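## Task

Put the charger into the power strip's second outlet, counting from the end the cord leaves, fully inserted and not tilted. The strip must end up lying flat on the table, and the result must hold on its own without the robot supporting it. Finally release the charger and pull the grippers away.

## Robot and tools

Robot: two arms, left_arm and right_arm, each a six-joint arm with a parallel two-finger gripper. The names do not match image sides. Joint ranges in rad, base to gripper: waist -6.283 to 6.283, shoulder -2.059 to 2.094, elbow -3.927 to 0.192, forearm roll -6.283 to 6.283, wrist pitch -1.693 to 3.142, wrist roll -6.283 to 6.283. Load limits in N m: waist 46, shoulder 46, elbow 27.6, forearm roll 27.6, wrist pitch 18.4, wrist roll 18.4. A held object's weight adds to these.

Frame: one scene frame for both arms. The origin sits on the table surface midway between the arms. +z is up, +x reaches out over the table, and left_arm sits toward +y. Positions are in metres. Orientations are quaternions written w first (qw, qx, qy, qz). In the gripper's own axes, the fingers point along +z and spread along y. The reported end_effector_position is the spot between the pads when closed, roughly 2 cm short of the fingertips; closing pushes the tips about 10 mm further along +z. Reported hand positions can be a little wrong, worse at long reach.

A row is 16 numbers: left_arm x, y, z, qw, qx, qy, qz, opening, then right_arm in the same eight. Both arms always appear, even if only one moves. x, y, z, quaternion are an absolute target pose in the scene frame, not an offset. Opening runs from -1 (closed) to +1 (fully open, 0.084 m).

execute_actions(actions): a list of actions; each action is a list of up to 15 rows, one row per 1/30 s step; if fewer than 15, the final row repeats to fill 15 steps. An empty list just reports state and images. A target more than 0.6 m from the gripper's current position along any of its own axes gets the action rejected for both arms; if the first action is rejected or any action is malformed, nothing runs. Each step, the command is clipped to at most 70 mm and 16 degrees from the measured pose, and the arm afterwards only continues to that clipped pose, so long moves need further commands. To hold an orientation steady, resend your own chosen quaternion rather than the drifted reported one.

move(target, speed, blocking): target is one 16-number row as above, an absolute pose per arm. Each gripper travels in a straight line toward it, both arms finishing together, over 0.5 to 10 s (cut off at 10 s). speed is the path's top speed in m/s, 0.002 to 0.5, default 0.25; rotation is capped at twice that in rad/s. The opening is applied at the start. Paths ignore obstacles and the other arm; grippers lag, stray and can overshoot speed near full stretch. Faster contact and targets further beyond the contact press harder. blocking=false returns after 0.5 s while the arm keeps going; until a result shows the move finished, new rows and moves are refused, so use wait or stop first. The result adds a move: line with the ending (done, off_target, moving, held, fault), any limits (paced = pose clipped; held = a check blocked steps, after which the arm may jump ahead fast) and each gripper's distance from its target.

wait(seconds): 0 to 10; arms keep their last command; a running move continues and the wait ends early when it finishes. stop(): brakes a running move; needs braking room, fingers keep moving. zoom_image(camera, region): camera is cam_high, cam_low, cam_left_wrist or cam_right_wrist; region is [x0, y0, x1, y1] pixels of that camera's last image, origin top-left, at most 504 by 504. finished_scene(scene): ends the current scene, given its number; irreversible; reports success and gives the next task. Replying without a tool call ends everything.

Results: a state line per arm with gripper position, quaternion and linear/angular velocity; Hand target lines show where each arm is being driven; grip_measured is the actual finger opening on the command scale; a pose unreachable line means the clearance check altered or blocked that arm's command. Images come from cam_high, cam_low, cam_left_wrist and cam_right_wrist, each 896x504; calibration (K, distortion, world-to-camera transform) was given and can be a few millimetres and degrees off.

Gripping: to keep hold, command an opening well below grip_measured; lower means a firmer squeeze, up to about 24 N per pad for objects up to about 6 cm. Fast closing can squeeze harder. Sending back grip_measured still presses lightly.

Cautions: an unseen force may occasionally pull a held part or nudge loose things. Nothing may leave the table. Avoid arm-to-arm collisions and hard pushing. A joint hitting its load limit triggers a torque fault: the arm backs off, holds 10 s and drops the rest of the call. Holding loads warms motors; a MOTOR HOT line appears from 65 °C and at 80 °C the arm is braked until cool (OVER-TEMPERATURE FAULT). Arm drives move joints at most 3.14 rad/s. An arm meant to stay still should be resent its exact last pose and opening. Drops, slips and slams count against you; release and retreat before ending the scene.

Each tool is called after "Emit:" by a JSON object that holds its "name" and its "arguments".

## Session

Emit:
{"name": "execute_actions", "arguments": {"actions": []}}

Scene clock: 0.00 s.
left_arm: end_effector_position=(+0.5569, +0.5660, +0.1869) grip_measured=+1.00 end_effector_quat_wxyz=(-0.010, +0.476, +0.877, -0.064) end_effector_velocity=(-0.000, +0.000, -0.000) end_effector_angular_velocity=(+0.001, +0.001, -0.000) | right_arm: end_effector_position=(+0.6694, +0.0805, +0.1567) grip_measured=+1.00 end_effector_quat_wxyz=(+0.168, -0.361, +0.917, +0.000) end_effector_velocity=(+0.000, +0.000, +0.002) end_effector_angular_velocity=(+0.002, -0.003, -0.000)
Joint positions: left_arm=[ 0.559  0.551 -1.796 -0.051  1.365 -1.618  0.084] | right_arm=[ 0.546  0.923 -2.193 -0.05   0.936  2.913  0.084]
Joint velocities: left_arm=[ 0.     0.     0.     0.001  0.    -0.    -0.   ] | right_arm=[ 0.    -0.002 -0.001  0.001 -0.     0.    -0.   ]
Hand target (left_arm): +0.557, +0.566, +0.187; -0.010, +0.476, +0.877, -0.064
Hand target (right_arm): +0.669, +0.081, +0.157; +0.168, -0.361, +0.917, +0.000

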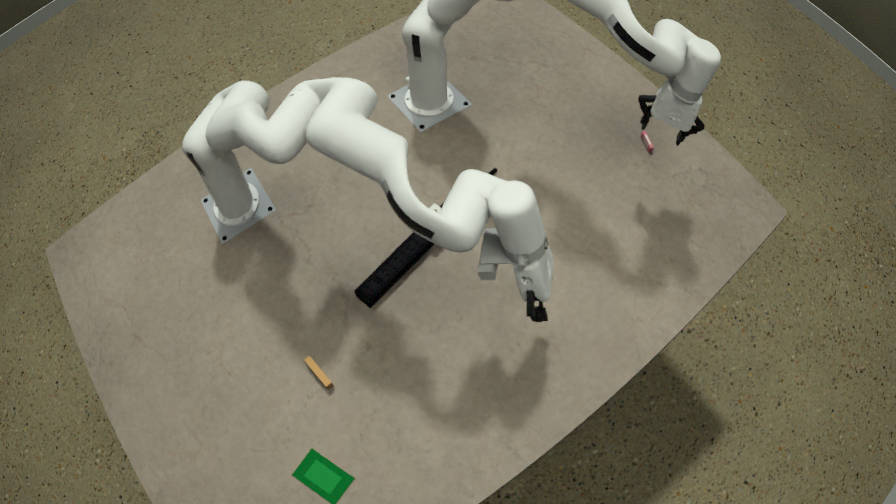

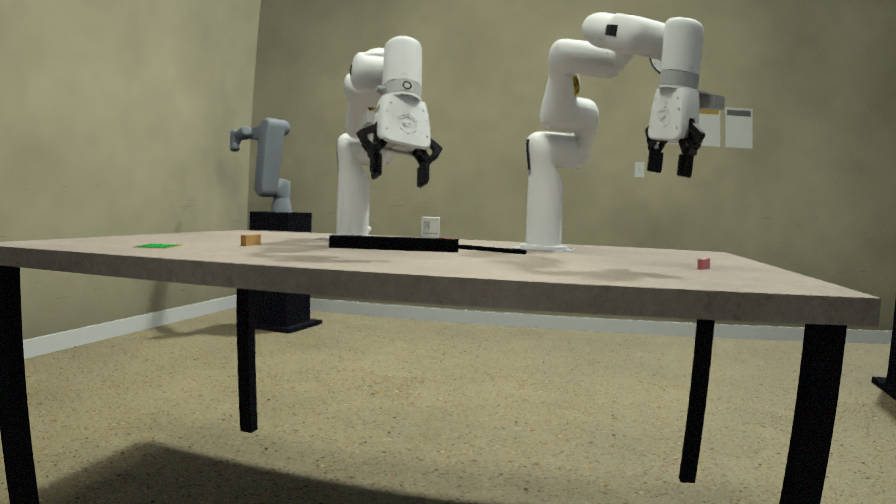

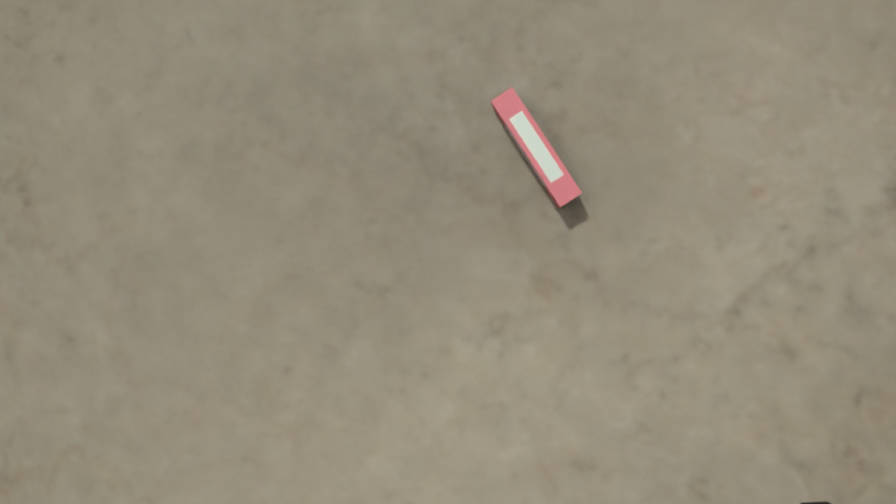

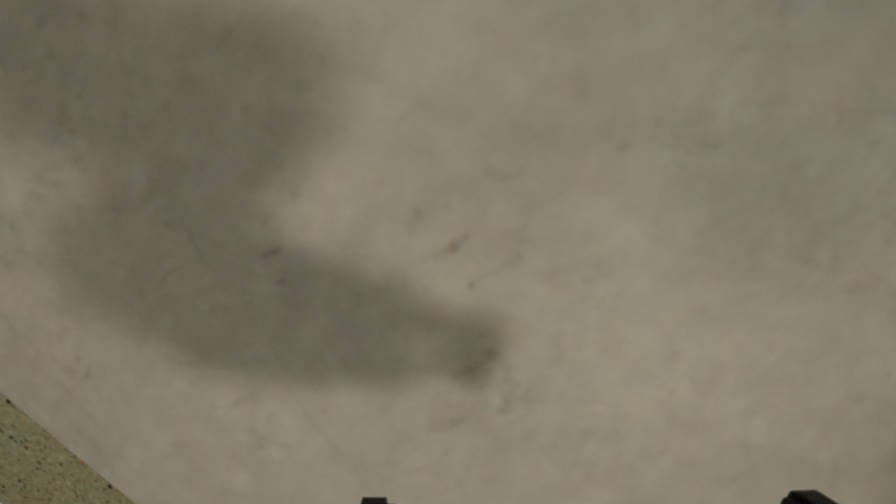

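Emit:
{"name": "move", "arguments": {"target": [0.45,0.3,0.25,0,0.7071,0.7071,0,1,0.45,-0.3,0.25,0,-0.7071,0.7071,0,1], "speed": 0.3}}

Emit:
{"name": "move", "arguments": {"target": [0.41,-0.03,0.22,0,0.7071,0.7071,0,1,0.45,-0.3,0.25,0,-0.7071,0.7071,0,1], "speed": 0.3}}

Scene clock: 17.90 s.
left_arm: end_effector_position=(+0.4507, +0.3001, +0.2503) grip_measured=+1.00 end_effector_quat_wxyz=(-0.001, +0.707, +0.707, -0.000) end_effector_velocity=(-0.000, -0.001, +0.001) end_effector_angular_velocity=(+0.000, -0.002, -0.002) | right_arm: end_effector_position=(+0.4500, -0.2996, +0.2488) grip_measured=+1.00 end_effector_quat_wxyz=(-0.000, +0.707, -0.707, +0.001) end_effector_velocity=(-0.000, -0.002, +0.003) end_effector_angular_velocity=(-0.001, -0.004, +0.002)
Joint positions: left_arm=[ 0.078 -0.221 -0.972  0.002  1.195 -1.536  0.084] | right_arm=[ 0.    -0.074 -1.118 -0.001  1.191  1.524  0.084]
Joint velocities: left_arm=[-0.002 -0.004  0.001  0.     0.    -0.001 -0.   ] | right_arm=[-0.004 -0.005 -0.001 -0.001  0.002 -0.006  0.   ]
Hand target (left_arm): +0.451, +0.300, +0.250; -0.001, +0.707, +0.707, -0.000
Hand target (right_arm): +0.450, -0.300, +0.249; -0.000, +0.707, -0.707, +0.001
Off the commanded pose (left_arm): 0.001 m, 0 deg.
Off the commanded pose (right_arm): 0.001 m, 0 deg.
move: done
camera_calibration (this result's frames):
cam_left_wrist: T_world_to_cam=[[0.999832, 0.00312372, 0.0180468, -0.428362], [0.00350958, -0.999765, -0.0213894, 0.375113], [0.0179757, 0.0214492, -0.999608, 0.367172], [0, 0, 0, 1]] pos_world=[0.420374, 0.368487, 0.382782]
cam_right_wrist: T_world_to_cam=[[-0.99993, -0.00219247, 0.0116412, 0.473033], [-0.00227119, 0.999975, -0.0067529, 0.370435], [-0.0116261, -0.00677886, -0.999909, 0.384141], [0, 0, 0, 1]] pos_world=[0.478307, -0.366785, 0.381102]

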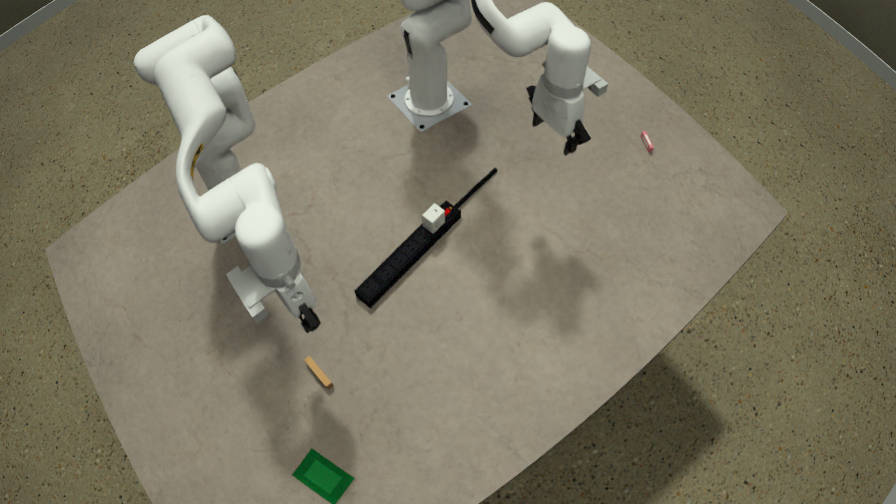

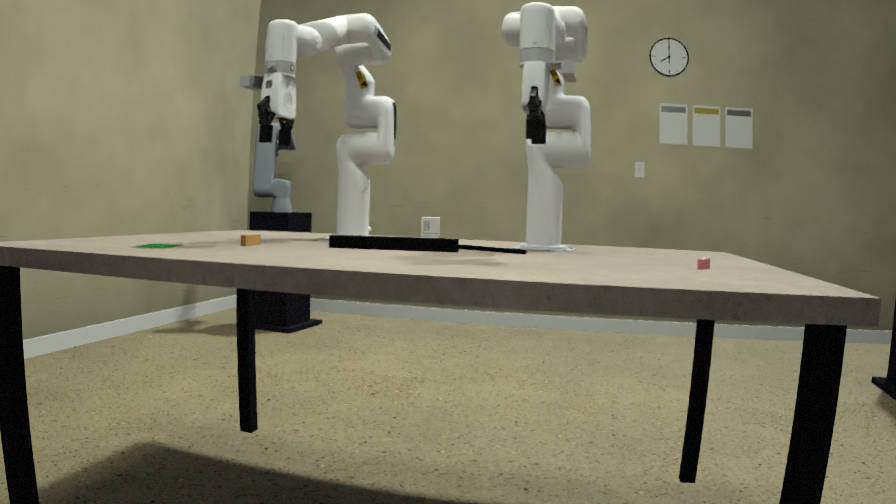

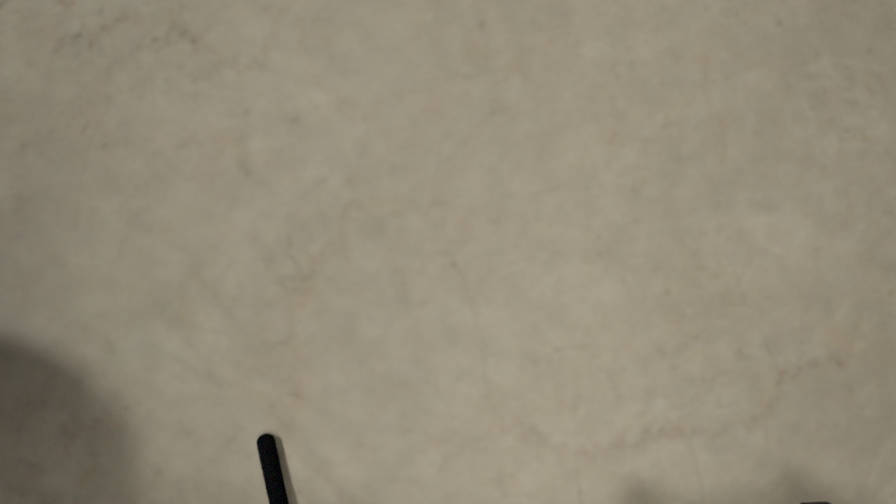

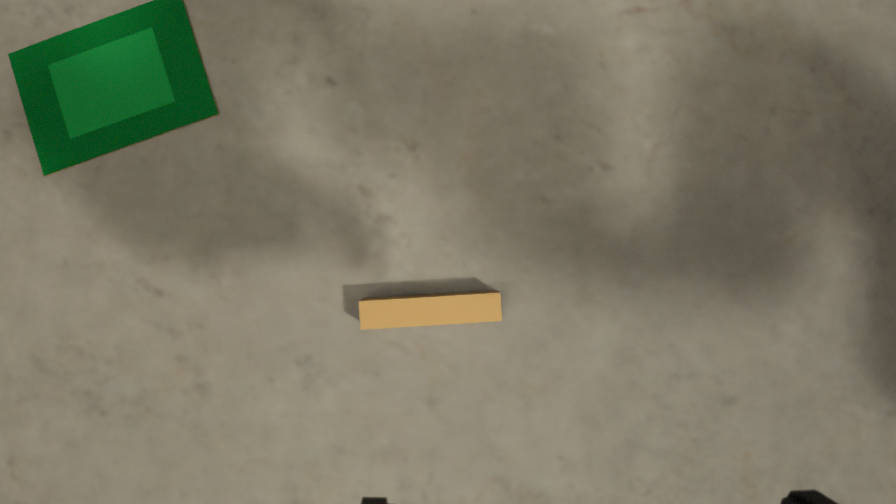

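Scene clock: 19.57 s.
left_arm: end_effector_position=(+0.4108, -0.0294, +0.2200) grip_measured=+1.00 end_effector_quat_wxyz=(-0.001, +0.707, +0.707, +0.001) end_effector_velocity=(-0.000, -0.001, -0.001) end_effector_angular_velocity=(+0.004, +0.001, -0.002) | right_arm: end_effector_position=(+0.4500, -0.3000, +0.2500) grip_measured=+1.00 end_effector_quat_wxyz=(-0.000, +0.707, -0.707, +0.000) end_effector_velocity=(-0.000, +0.001, +0.000) end_effector_angular_velocity=(+0.001, +0.000, -0.000)
Joint positions: left_arm=[-0.66   0.055 -1.184  0.002  1.131 -2.275  0.084] | right_arm=[-0.001 -0.074 -1.122  0.     1.196  1.523  0.084]
Joint velocities: left_arm=[-0.004  0.006 -0.004  0.003  0.001 -0.003  0.   ] | right_arm=[ 0.001 -0.001 -0.     0.001  0.001  0.    -0.   ]
Hand target (left_arm): +0.411, -0.030, +0.220; -0.001, +0.707, +0.707, +0.001
Hand target (right_arm): +0.450, -0.300, +0.250; -0.000, +0.707, -0.707, +0.000
Off the commanded pose (left_arm): 0.001 m, 0 deg.
Off the commanded pose (right_arm): 0.000 m, 0 deg.
move: done
camera_calibration (this result's frames):
cam_left_wrist: T_world_to_cam=[[0.999803, 0.00318411, 0.0196081, -0.387249], [0.00363061, -0.999734, -0.022778, 0.0455097], [0.0195304, 0.0228447, -0.999548, 0.344019], [0, 0, 0, 1]] pos_world=[0.380288, 0.0388716, 0.352493]
cam_right_wrist: T_world_to_cam=[[-0.999913, -0.00213233, 0.0130442, 0.472664], [-0.00220776, 0.999981, -0.00577093, 0.370583], [-0.0130316, -0.00579922, -0.999898, 0.386216], [0, 0, 0, 1]] pos_world=[0.478474, -0.367328, 0.38215]

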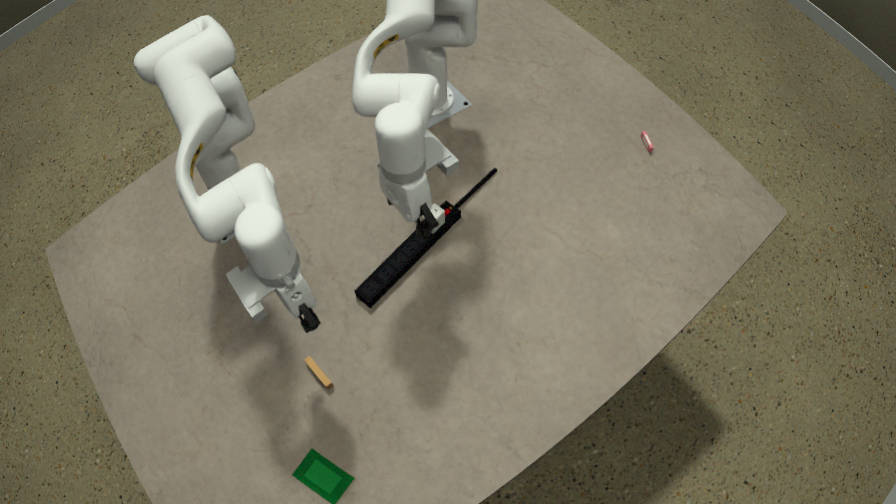

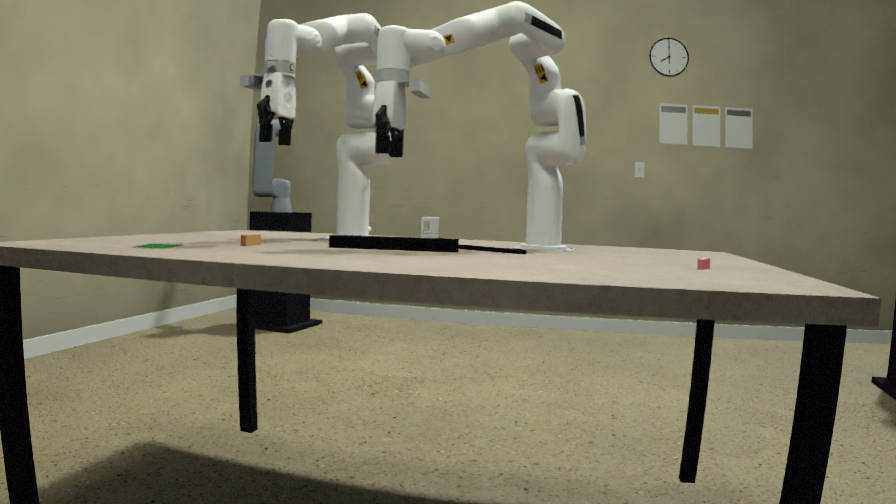

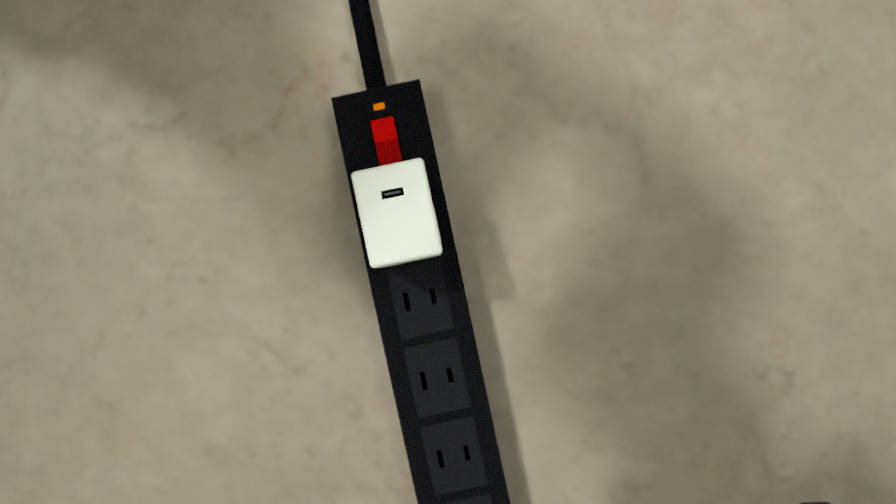

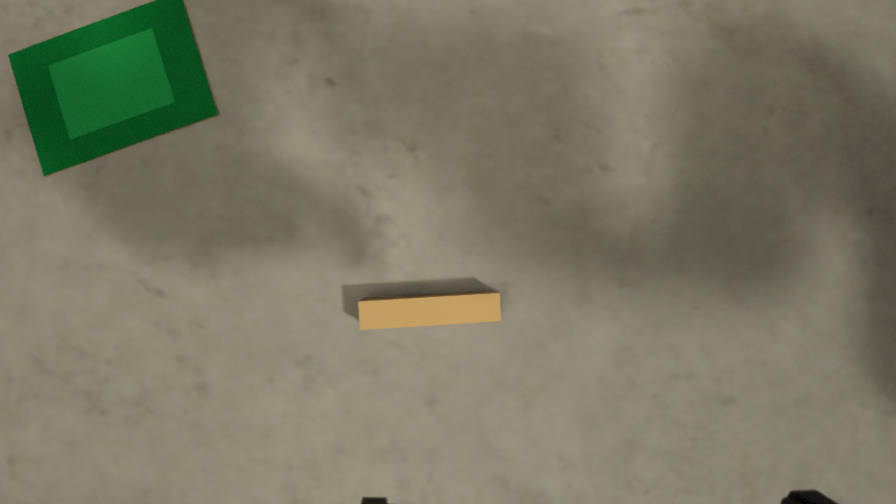

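Emit:
{"name": "zoom_image", "arguments": {"camera": "cam_left_wrist", "region": [320,140,520,340]}}

Emit:
{"name": "zoom_image", "arguments": {"camera": "cam_left_wrist", "region": [340,280,560,500]}}

Emit:
{"name": "zoom_image", "arguments": {"camera": "cam_low", "region": [320,200,480,270]}}

Region (320, 140, 520, 340) of cam_left_wrist's 896x504 image, scaled by 2.520, with more detail than that image has.

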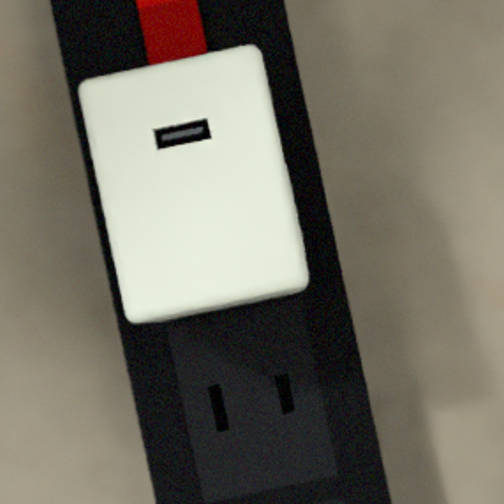

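Region (340, 280, 560, 500) of cam_left_wrist's 896x504 image, scaled by 2.291, with more detail than that image has.

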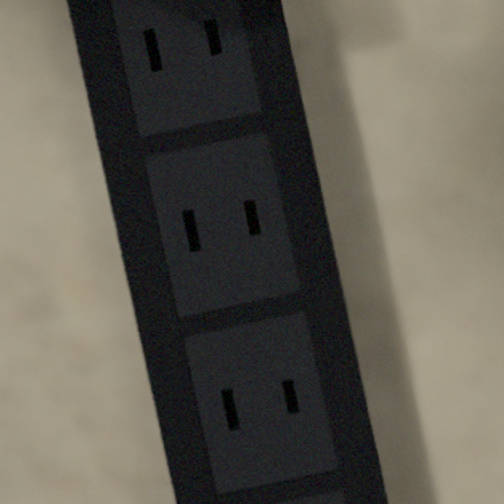

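Region (320, 200, 480, 270) of cam_low's 896x504 image, scaled by 3.150, with more detail than that image has; it fills the top 220 rows of this view, and the rest is white.

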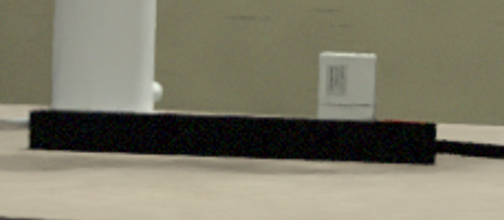

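Emit:
{"name": "move", "arguments": {"target": [0.365,0.062,0.14,0,0.6259,0.7799,0,1,0.398,-0.09,0.09,-0.2667,0.5882,0.7329,0.2141,1], "speed": 0.4}}

Scene clock: 54.40 s.
left_arm: end_effector_position=(+0.3645, +0.0621, +0.1404) grip_measured=+1.00 end_effector_quat_wxyz=(+0.000, +0.626, +0.780, -0.000) end_effector_velocity=(-0.001, +0.000, -0.000) end_effector_angular_velocity=(+0.001, -0.001, -0.003) | right_arm: end_effector_position=(+0.3993, -0.0902, +0.0901) grip_measured=+1.00 end_effector_quat_wxyz=(-0.266, +0.589, +0.733, +0.215) end_effector_velocity=(-0.000, +0.000, -0.001) end_effector_angular_velocity=(-0.002, +0.003, -0.011)
Joint positions: left_arm=[-0.557 -0.156 -0.704 -0.     0.86  -2.39   0.084] | right_arm=[ 0.194  0.189 -0.855  0.901  0.957  3.992  0.084]
Joint velocities: left_arm=[-0.001 -0.001  0.002  0.002 -0.001  0.     0.   ] | right_arm=[ 0.002 -0.     0.005  0.006 -0.008  0.006 -0.   ]
Hand target (left_arm): +0.364, +0.062, +0.140; +0.000, +0.626, +0.780, -0.000
Hand target (right_arm): +0.399, -0.090, +0.090; -0.266, +0.589, +0.732, +0.215
Off the commanded pose (left_arm): 0.001 m, 0 deg.
Off the commanded pose (right_arm): 0.001 m, 0 deg.
move: done
camera_calibration (this result's frames):
cam_left_wrist: T_world_to_cam=[[0.97542, 0.219444, 0.0199938, -0.344245], [0.21983, -0.975338, -0.0197622, 0.0545046], [0.015164, 0.0236717, -0.999605, 0.264829], [0, 0, 0, 1]] pos_world=[0.319786, 0.122434, 0.272684]
cam_right_wrist: T_world_to_cam=[[0.97799, 0.208219, 0.0134152, -0.346299], [0.167276, -0.744006, -0.646896, -0.00743942], [-0.124715, 0.634902, -0.762461, 0.307919], [0, 0, 0, 1]] pos_world=[0.378324, -0.128927, 0.234609]

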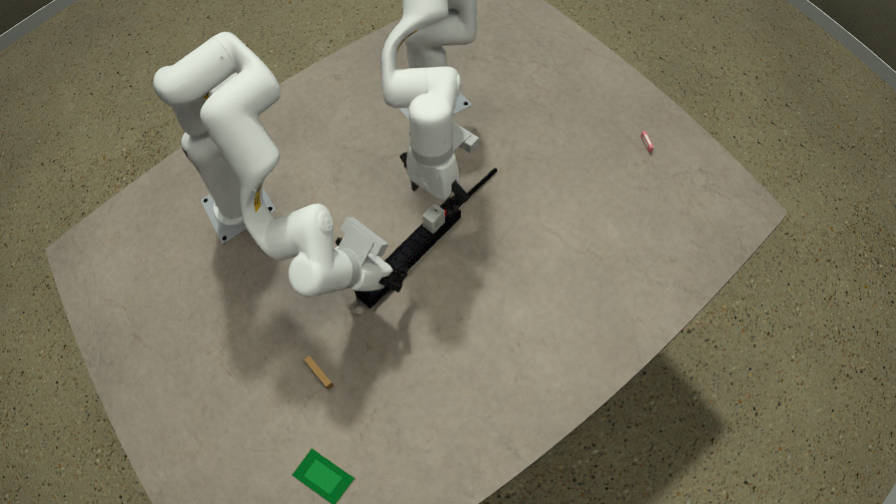

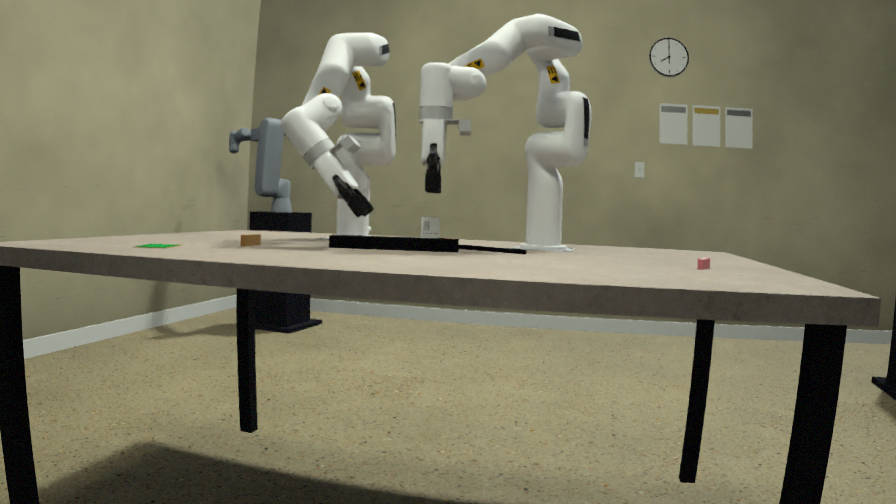

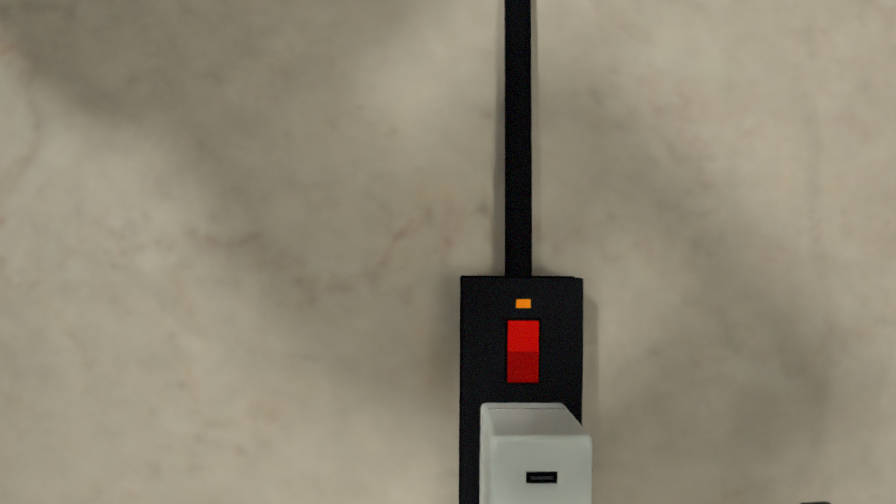

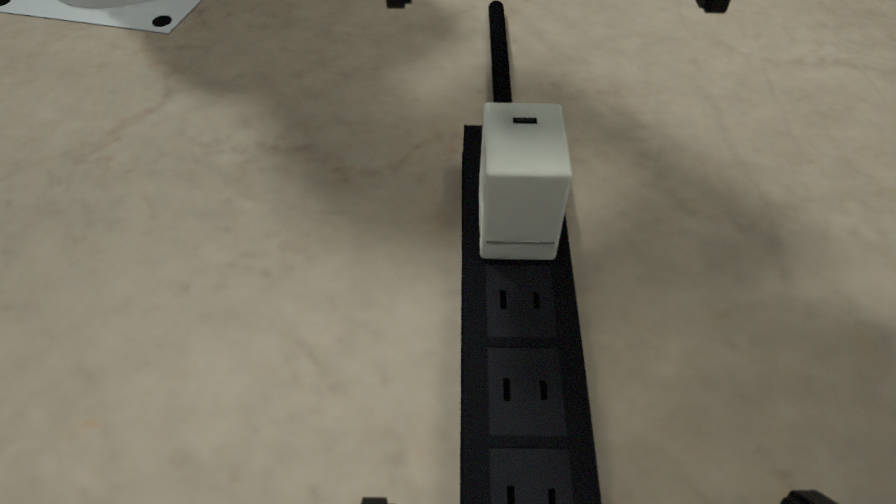

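Emit:
{"name": "move", "arguments": {"target": [0.365,0.062,0.10,0,0.6259,0.7799,0,0.4,0.3935,-0.0595,0.035,-0.2667,0.5882,0.7329,0.2141,0.6], "speed": 0.12}}

Scene clock: 63.47 s.
left_arm: end_effector_position=(+0.3650, +0.0621, +0.1003) grip_measured=+0.39 end_effector_quat_wxyz=(+0.000, +0.626, +0.780, +0.000) end_effector_velocity=(-0.001, +0.000, -0.002) end_effector_angular_velocity=(+0.002, +0.002, -0.000) | right_arm: end_effector_position=(+0.3939, -0.0595, +0.0353) grip_measured=+0.59 end_effector_quat_wxyz=(-0.266, +0.588, +0.733, +0.214) end_effector_velocity=(-0.001, +0.001, -0.002) end_effector_angular_velocity=(+0.001, +0.003, -0.001)
Joint positions: left_arm=[-0.557 -0.073 -0.659  0.     0.732 -2.389  0.061] | right_arm=[ 0.286  0.332 -0.868  1.038  0.842  3.894  0.069]
Joint velocities: left_arm=[-0.     0.002  0.002  0.001 -0.002 -0.    -0.   ] | right_arm=[ 0.003  0.005 -0.     0.005 -0.001 -0.002 -0.   ]
Hand target (left_arm): +0.365, +0.062, +0.100; -0.000, +0.626, +0.780, +0.000
Hand target (right_arm): +0.394, -0.059, +0.035; -0.267, +0.588, +0.733, +0.214
Off the commanded pose (left_arm): 0.000 m, 0 deg.
Off the commanded pose (right_arm): 0.001 m, 0 deg.
move: done
camera_calibration (this result's frames):
cam_left_wrist: T_world_to_cam=[[0.97546, 0.219234, 0.0203311, -0.343967], [0.219629, -0.975383, -0.0197733, 0.0536988], [0.0154956, 0.0237533, -0.999598, 0.22462], [0, 0, 0, 1]] pos_world=[0.320251, 0.122451, 0.232585]
cam_right_wrist: T_world_to_cam=[[0.977753, 0.20942, 0.0119006, -0.346525], [0.167198, -0.743851, -0.647094, -0.0191663], [-0.126662, 0.634688, -0.762317, 0.246676], [0, 0, 0, 1]] pos_world=[0.373265, -0.0982502, 0.179767]

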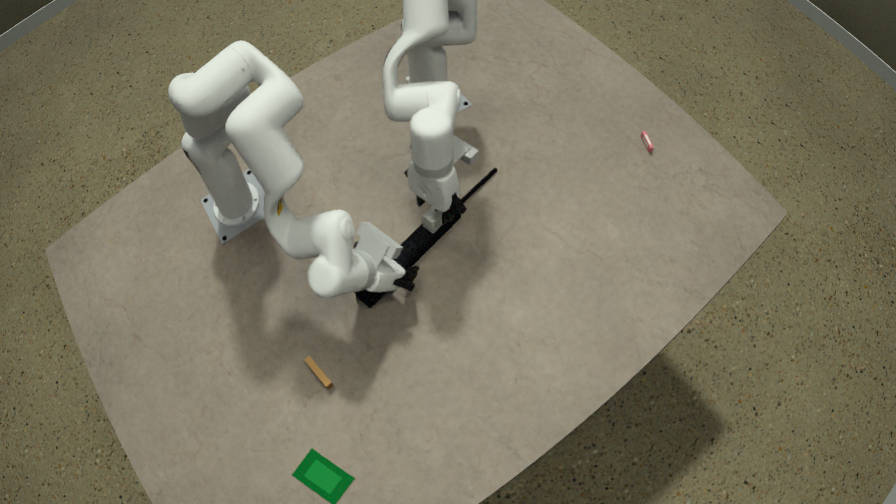

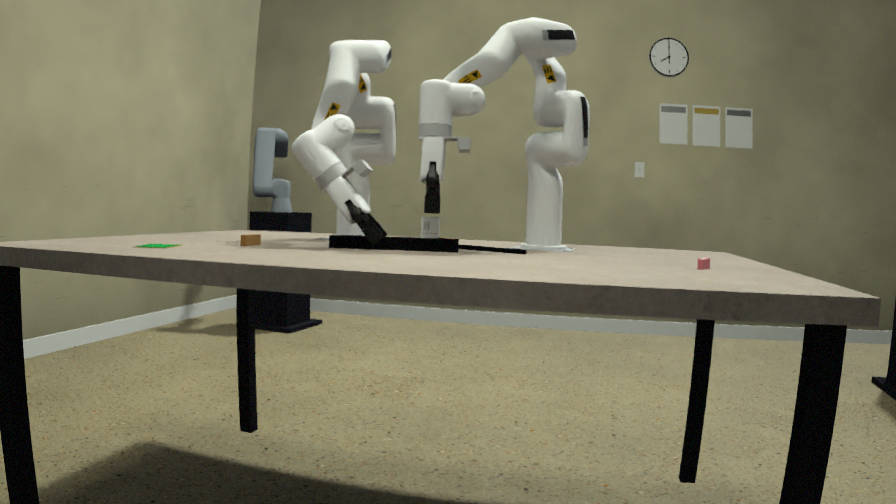

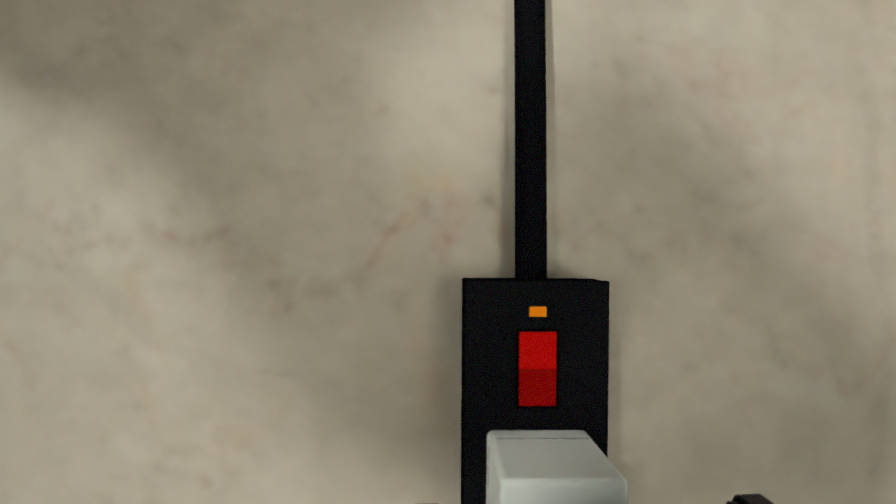

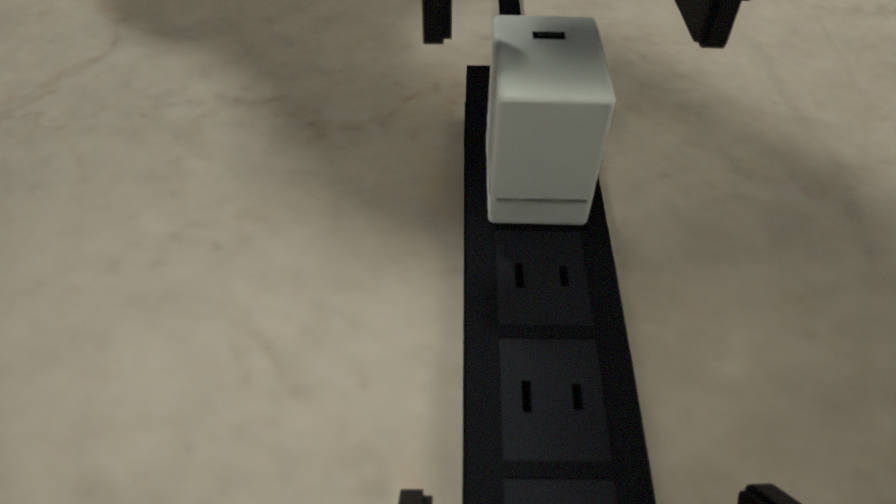

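Emit:
{"name": "move", "arguments": {"target": [0.362,0.0613,0.075,0,0.6259,0.7799,0,0.4,0.390,-0.0603,0.024,-0.2667,0.5882,0.7329,0.2141,0.4], "speed": 0.06}}

Emit:
{"name": "zoom_image", "arguments": {"camera": "cam_low", "region": [320,170,480,270]}}

Scene clock: 72.43 s.
left_arm: end_effector_position=(+0.3621, +0.0613, +0.0753) grip_measured=+0.39 end_effector_quat_wxyz=(+0.000, +0.626, +0.780, +0.000) end_effector_velocity=(+0.000, -0.000, -0.001) end_effector_angular_velocity=(-0.001, -0.000, +0.001) | right_arm: end_effector_position=(+0.3903, -0.0602, +0.0243) grip_measured=+0.39 end_effector_quat_wxyz=(-0.267, +0.588, +0.733, +0.214) end_effector_velocity=(+0.000, +0.001, -0.000) end_effector_angular_velocity=(+0.002, -0.000, -0.002)
Joint positions: left_arm=[-0.563 -0.019 -0.632  0.     0.65  -2.395  0.061] | right_arm=[ 0.29   0.354 -0.861  1.063  0.826  3.862  0.061]
Joint velocities: left_arm=[-0.     0.003  0.001 -0.001 -0.005 -0.    -0.   ] | right_arm=[ 0.001  0.001 -0.     0.004 -0.001 -0.002  0.   ]
Hand target (left_arm): +0.362, +0.061, +0.075; -0.000, +0.626, +0.780, +0.000
Hand target (right_arm): +0.390, -0.060, +0.024; -0.267, +0.588, +0.733, +0.214
Off the commanded pose (left_arm): 0.000 m, 0 deg.
Off the commanded pose (right_arm): 0.000 m, 0 deg.
move: done
camera_calibration (this result's frames):
cam_left_wrist: T_world_to_cam=[[0.97548, 0.219155, 0.0202419, -0.340428], [0.219548, -0.975401, -0.0198111, 0.0531446], [0.0154022, 0.0237694, -0.999599, 0.199737], [0, 0, 0, 1]] pos_world=[0.317337, 0.121696, 0.207601]
cam_right_wrist: T_world_to_cam=[[0.977665, 0.209818, 0.0121381, -0.342642], [0.167635, -0.74367, -0.647189, -0.0263188], [-0.126765, 0.634769, -0.762233, 0.238333], [0, 0, 0, 1]] pos_world=[0.369614, -0.0989666, 0.168791]

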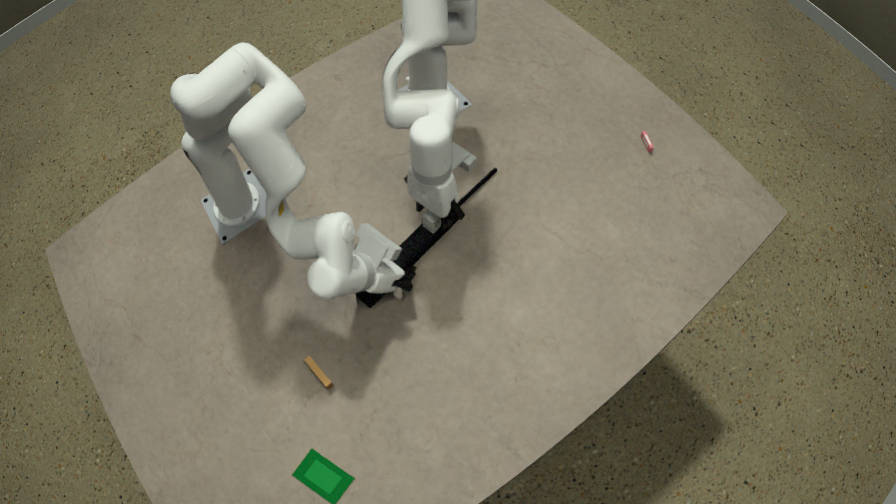

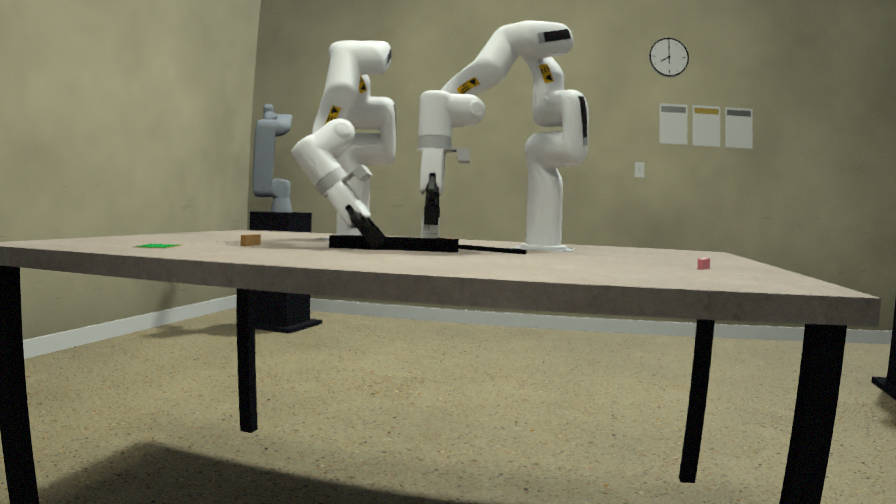

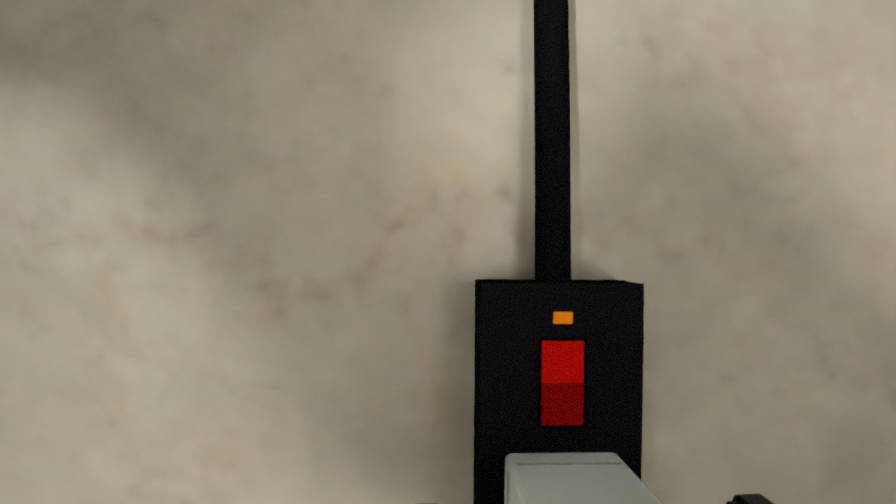

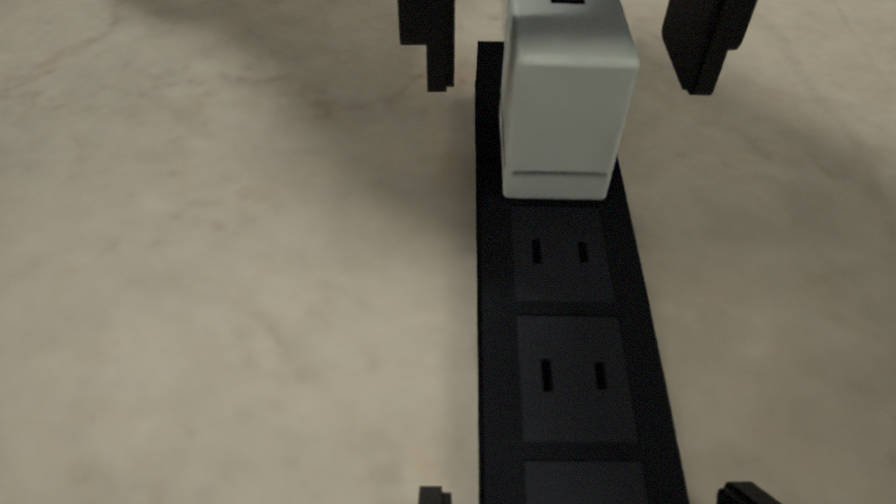

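Region (320, 170, 480, 270) of cam_low's 896x504 image, scaled by 3.150, with more detail than that image has; it fills the top 315 rows of this view, and the rest is white.

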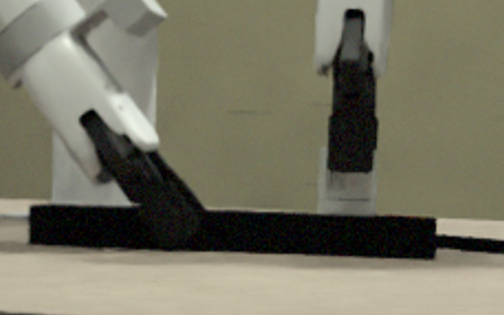

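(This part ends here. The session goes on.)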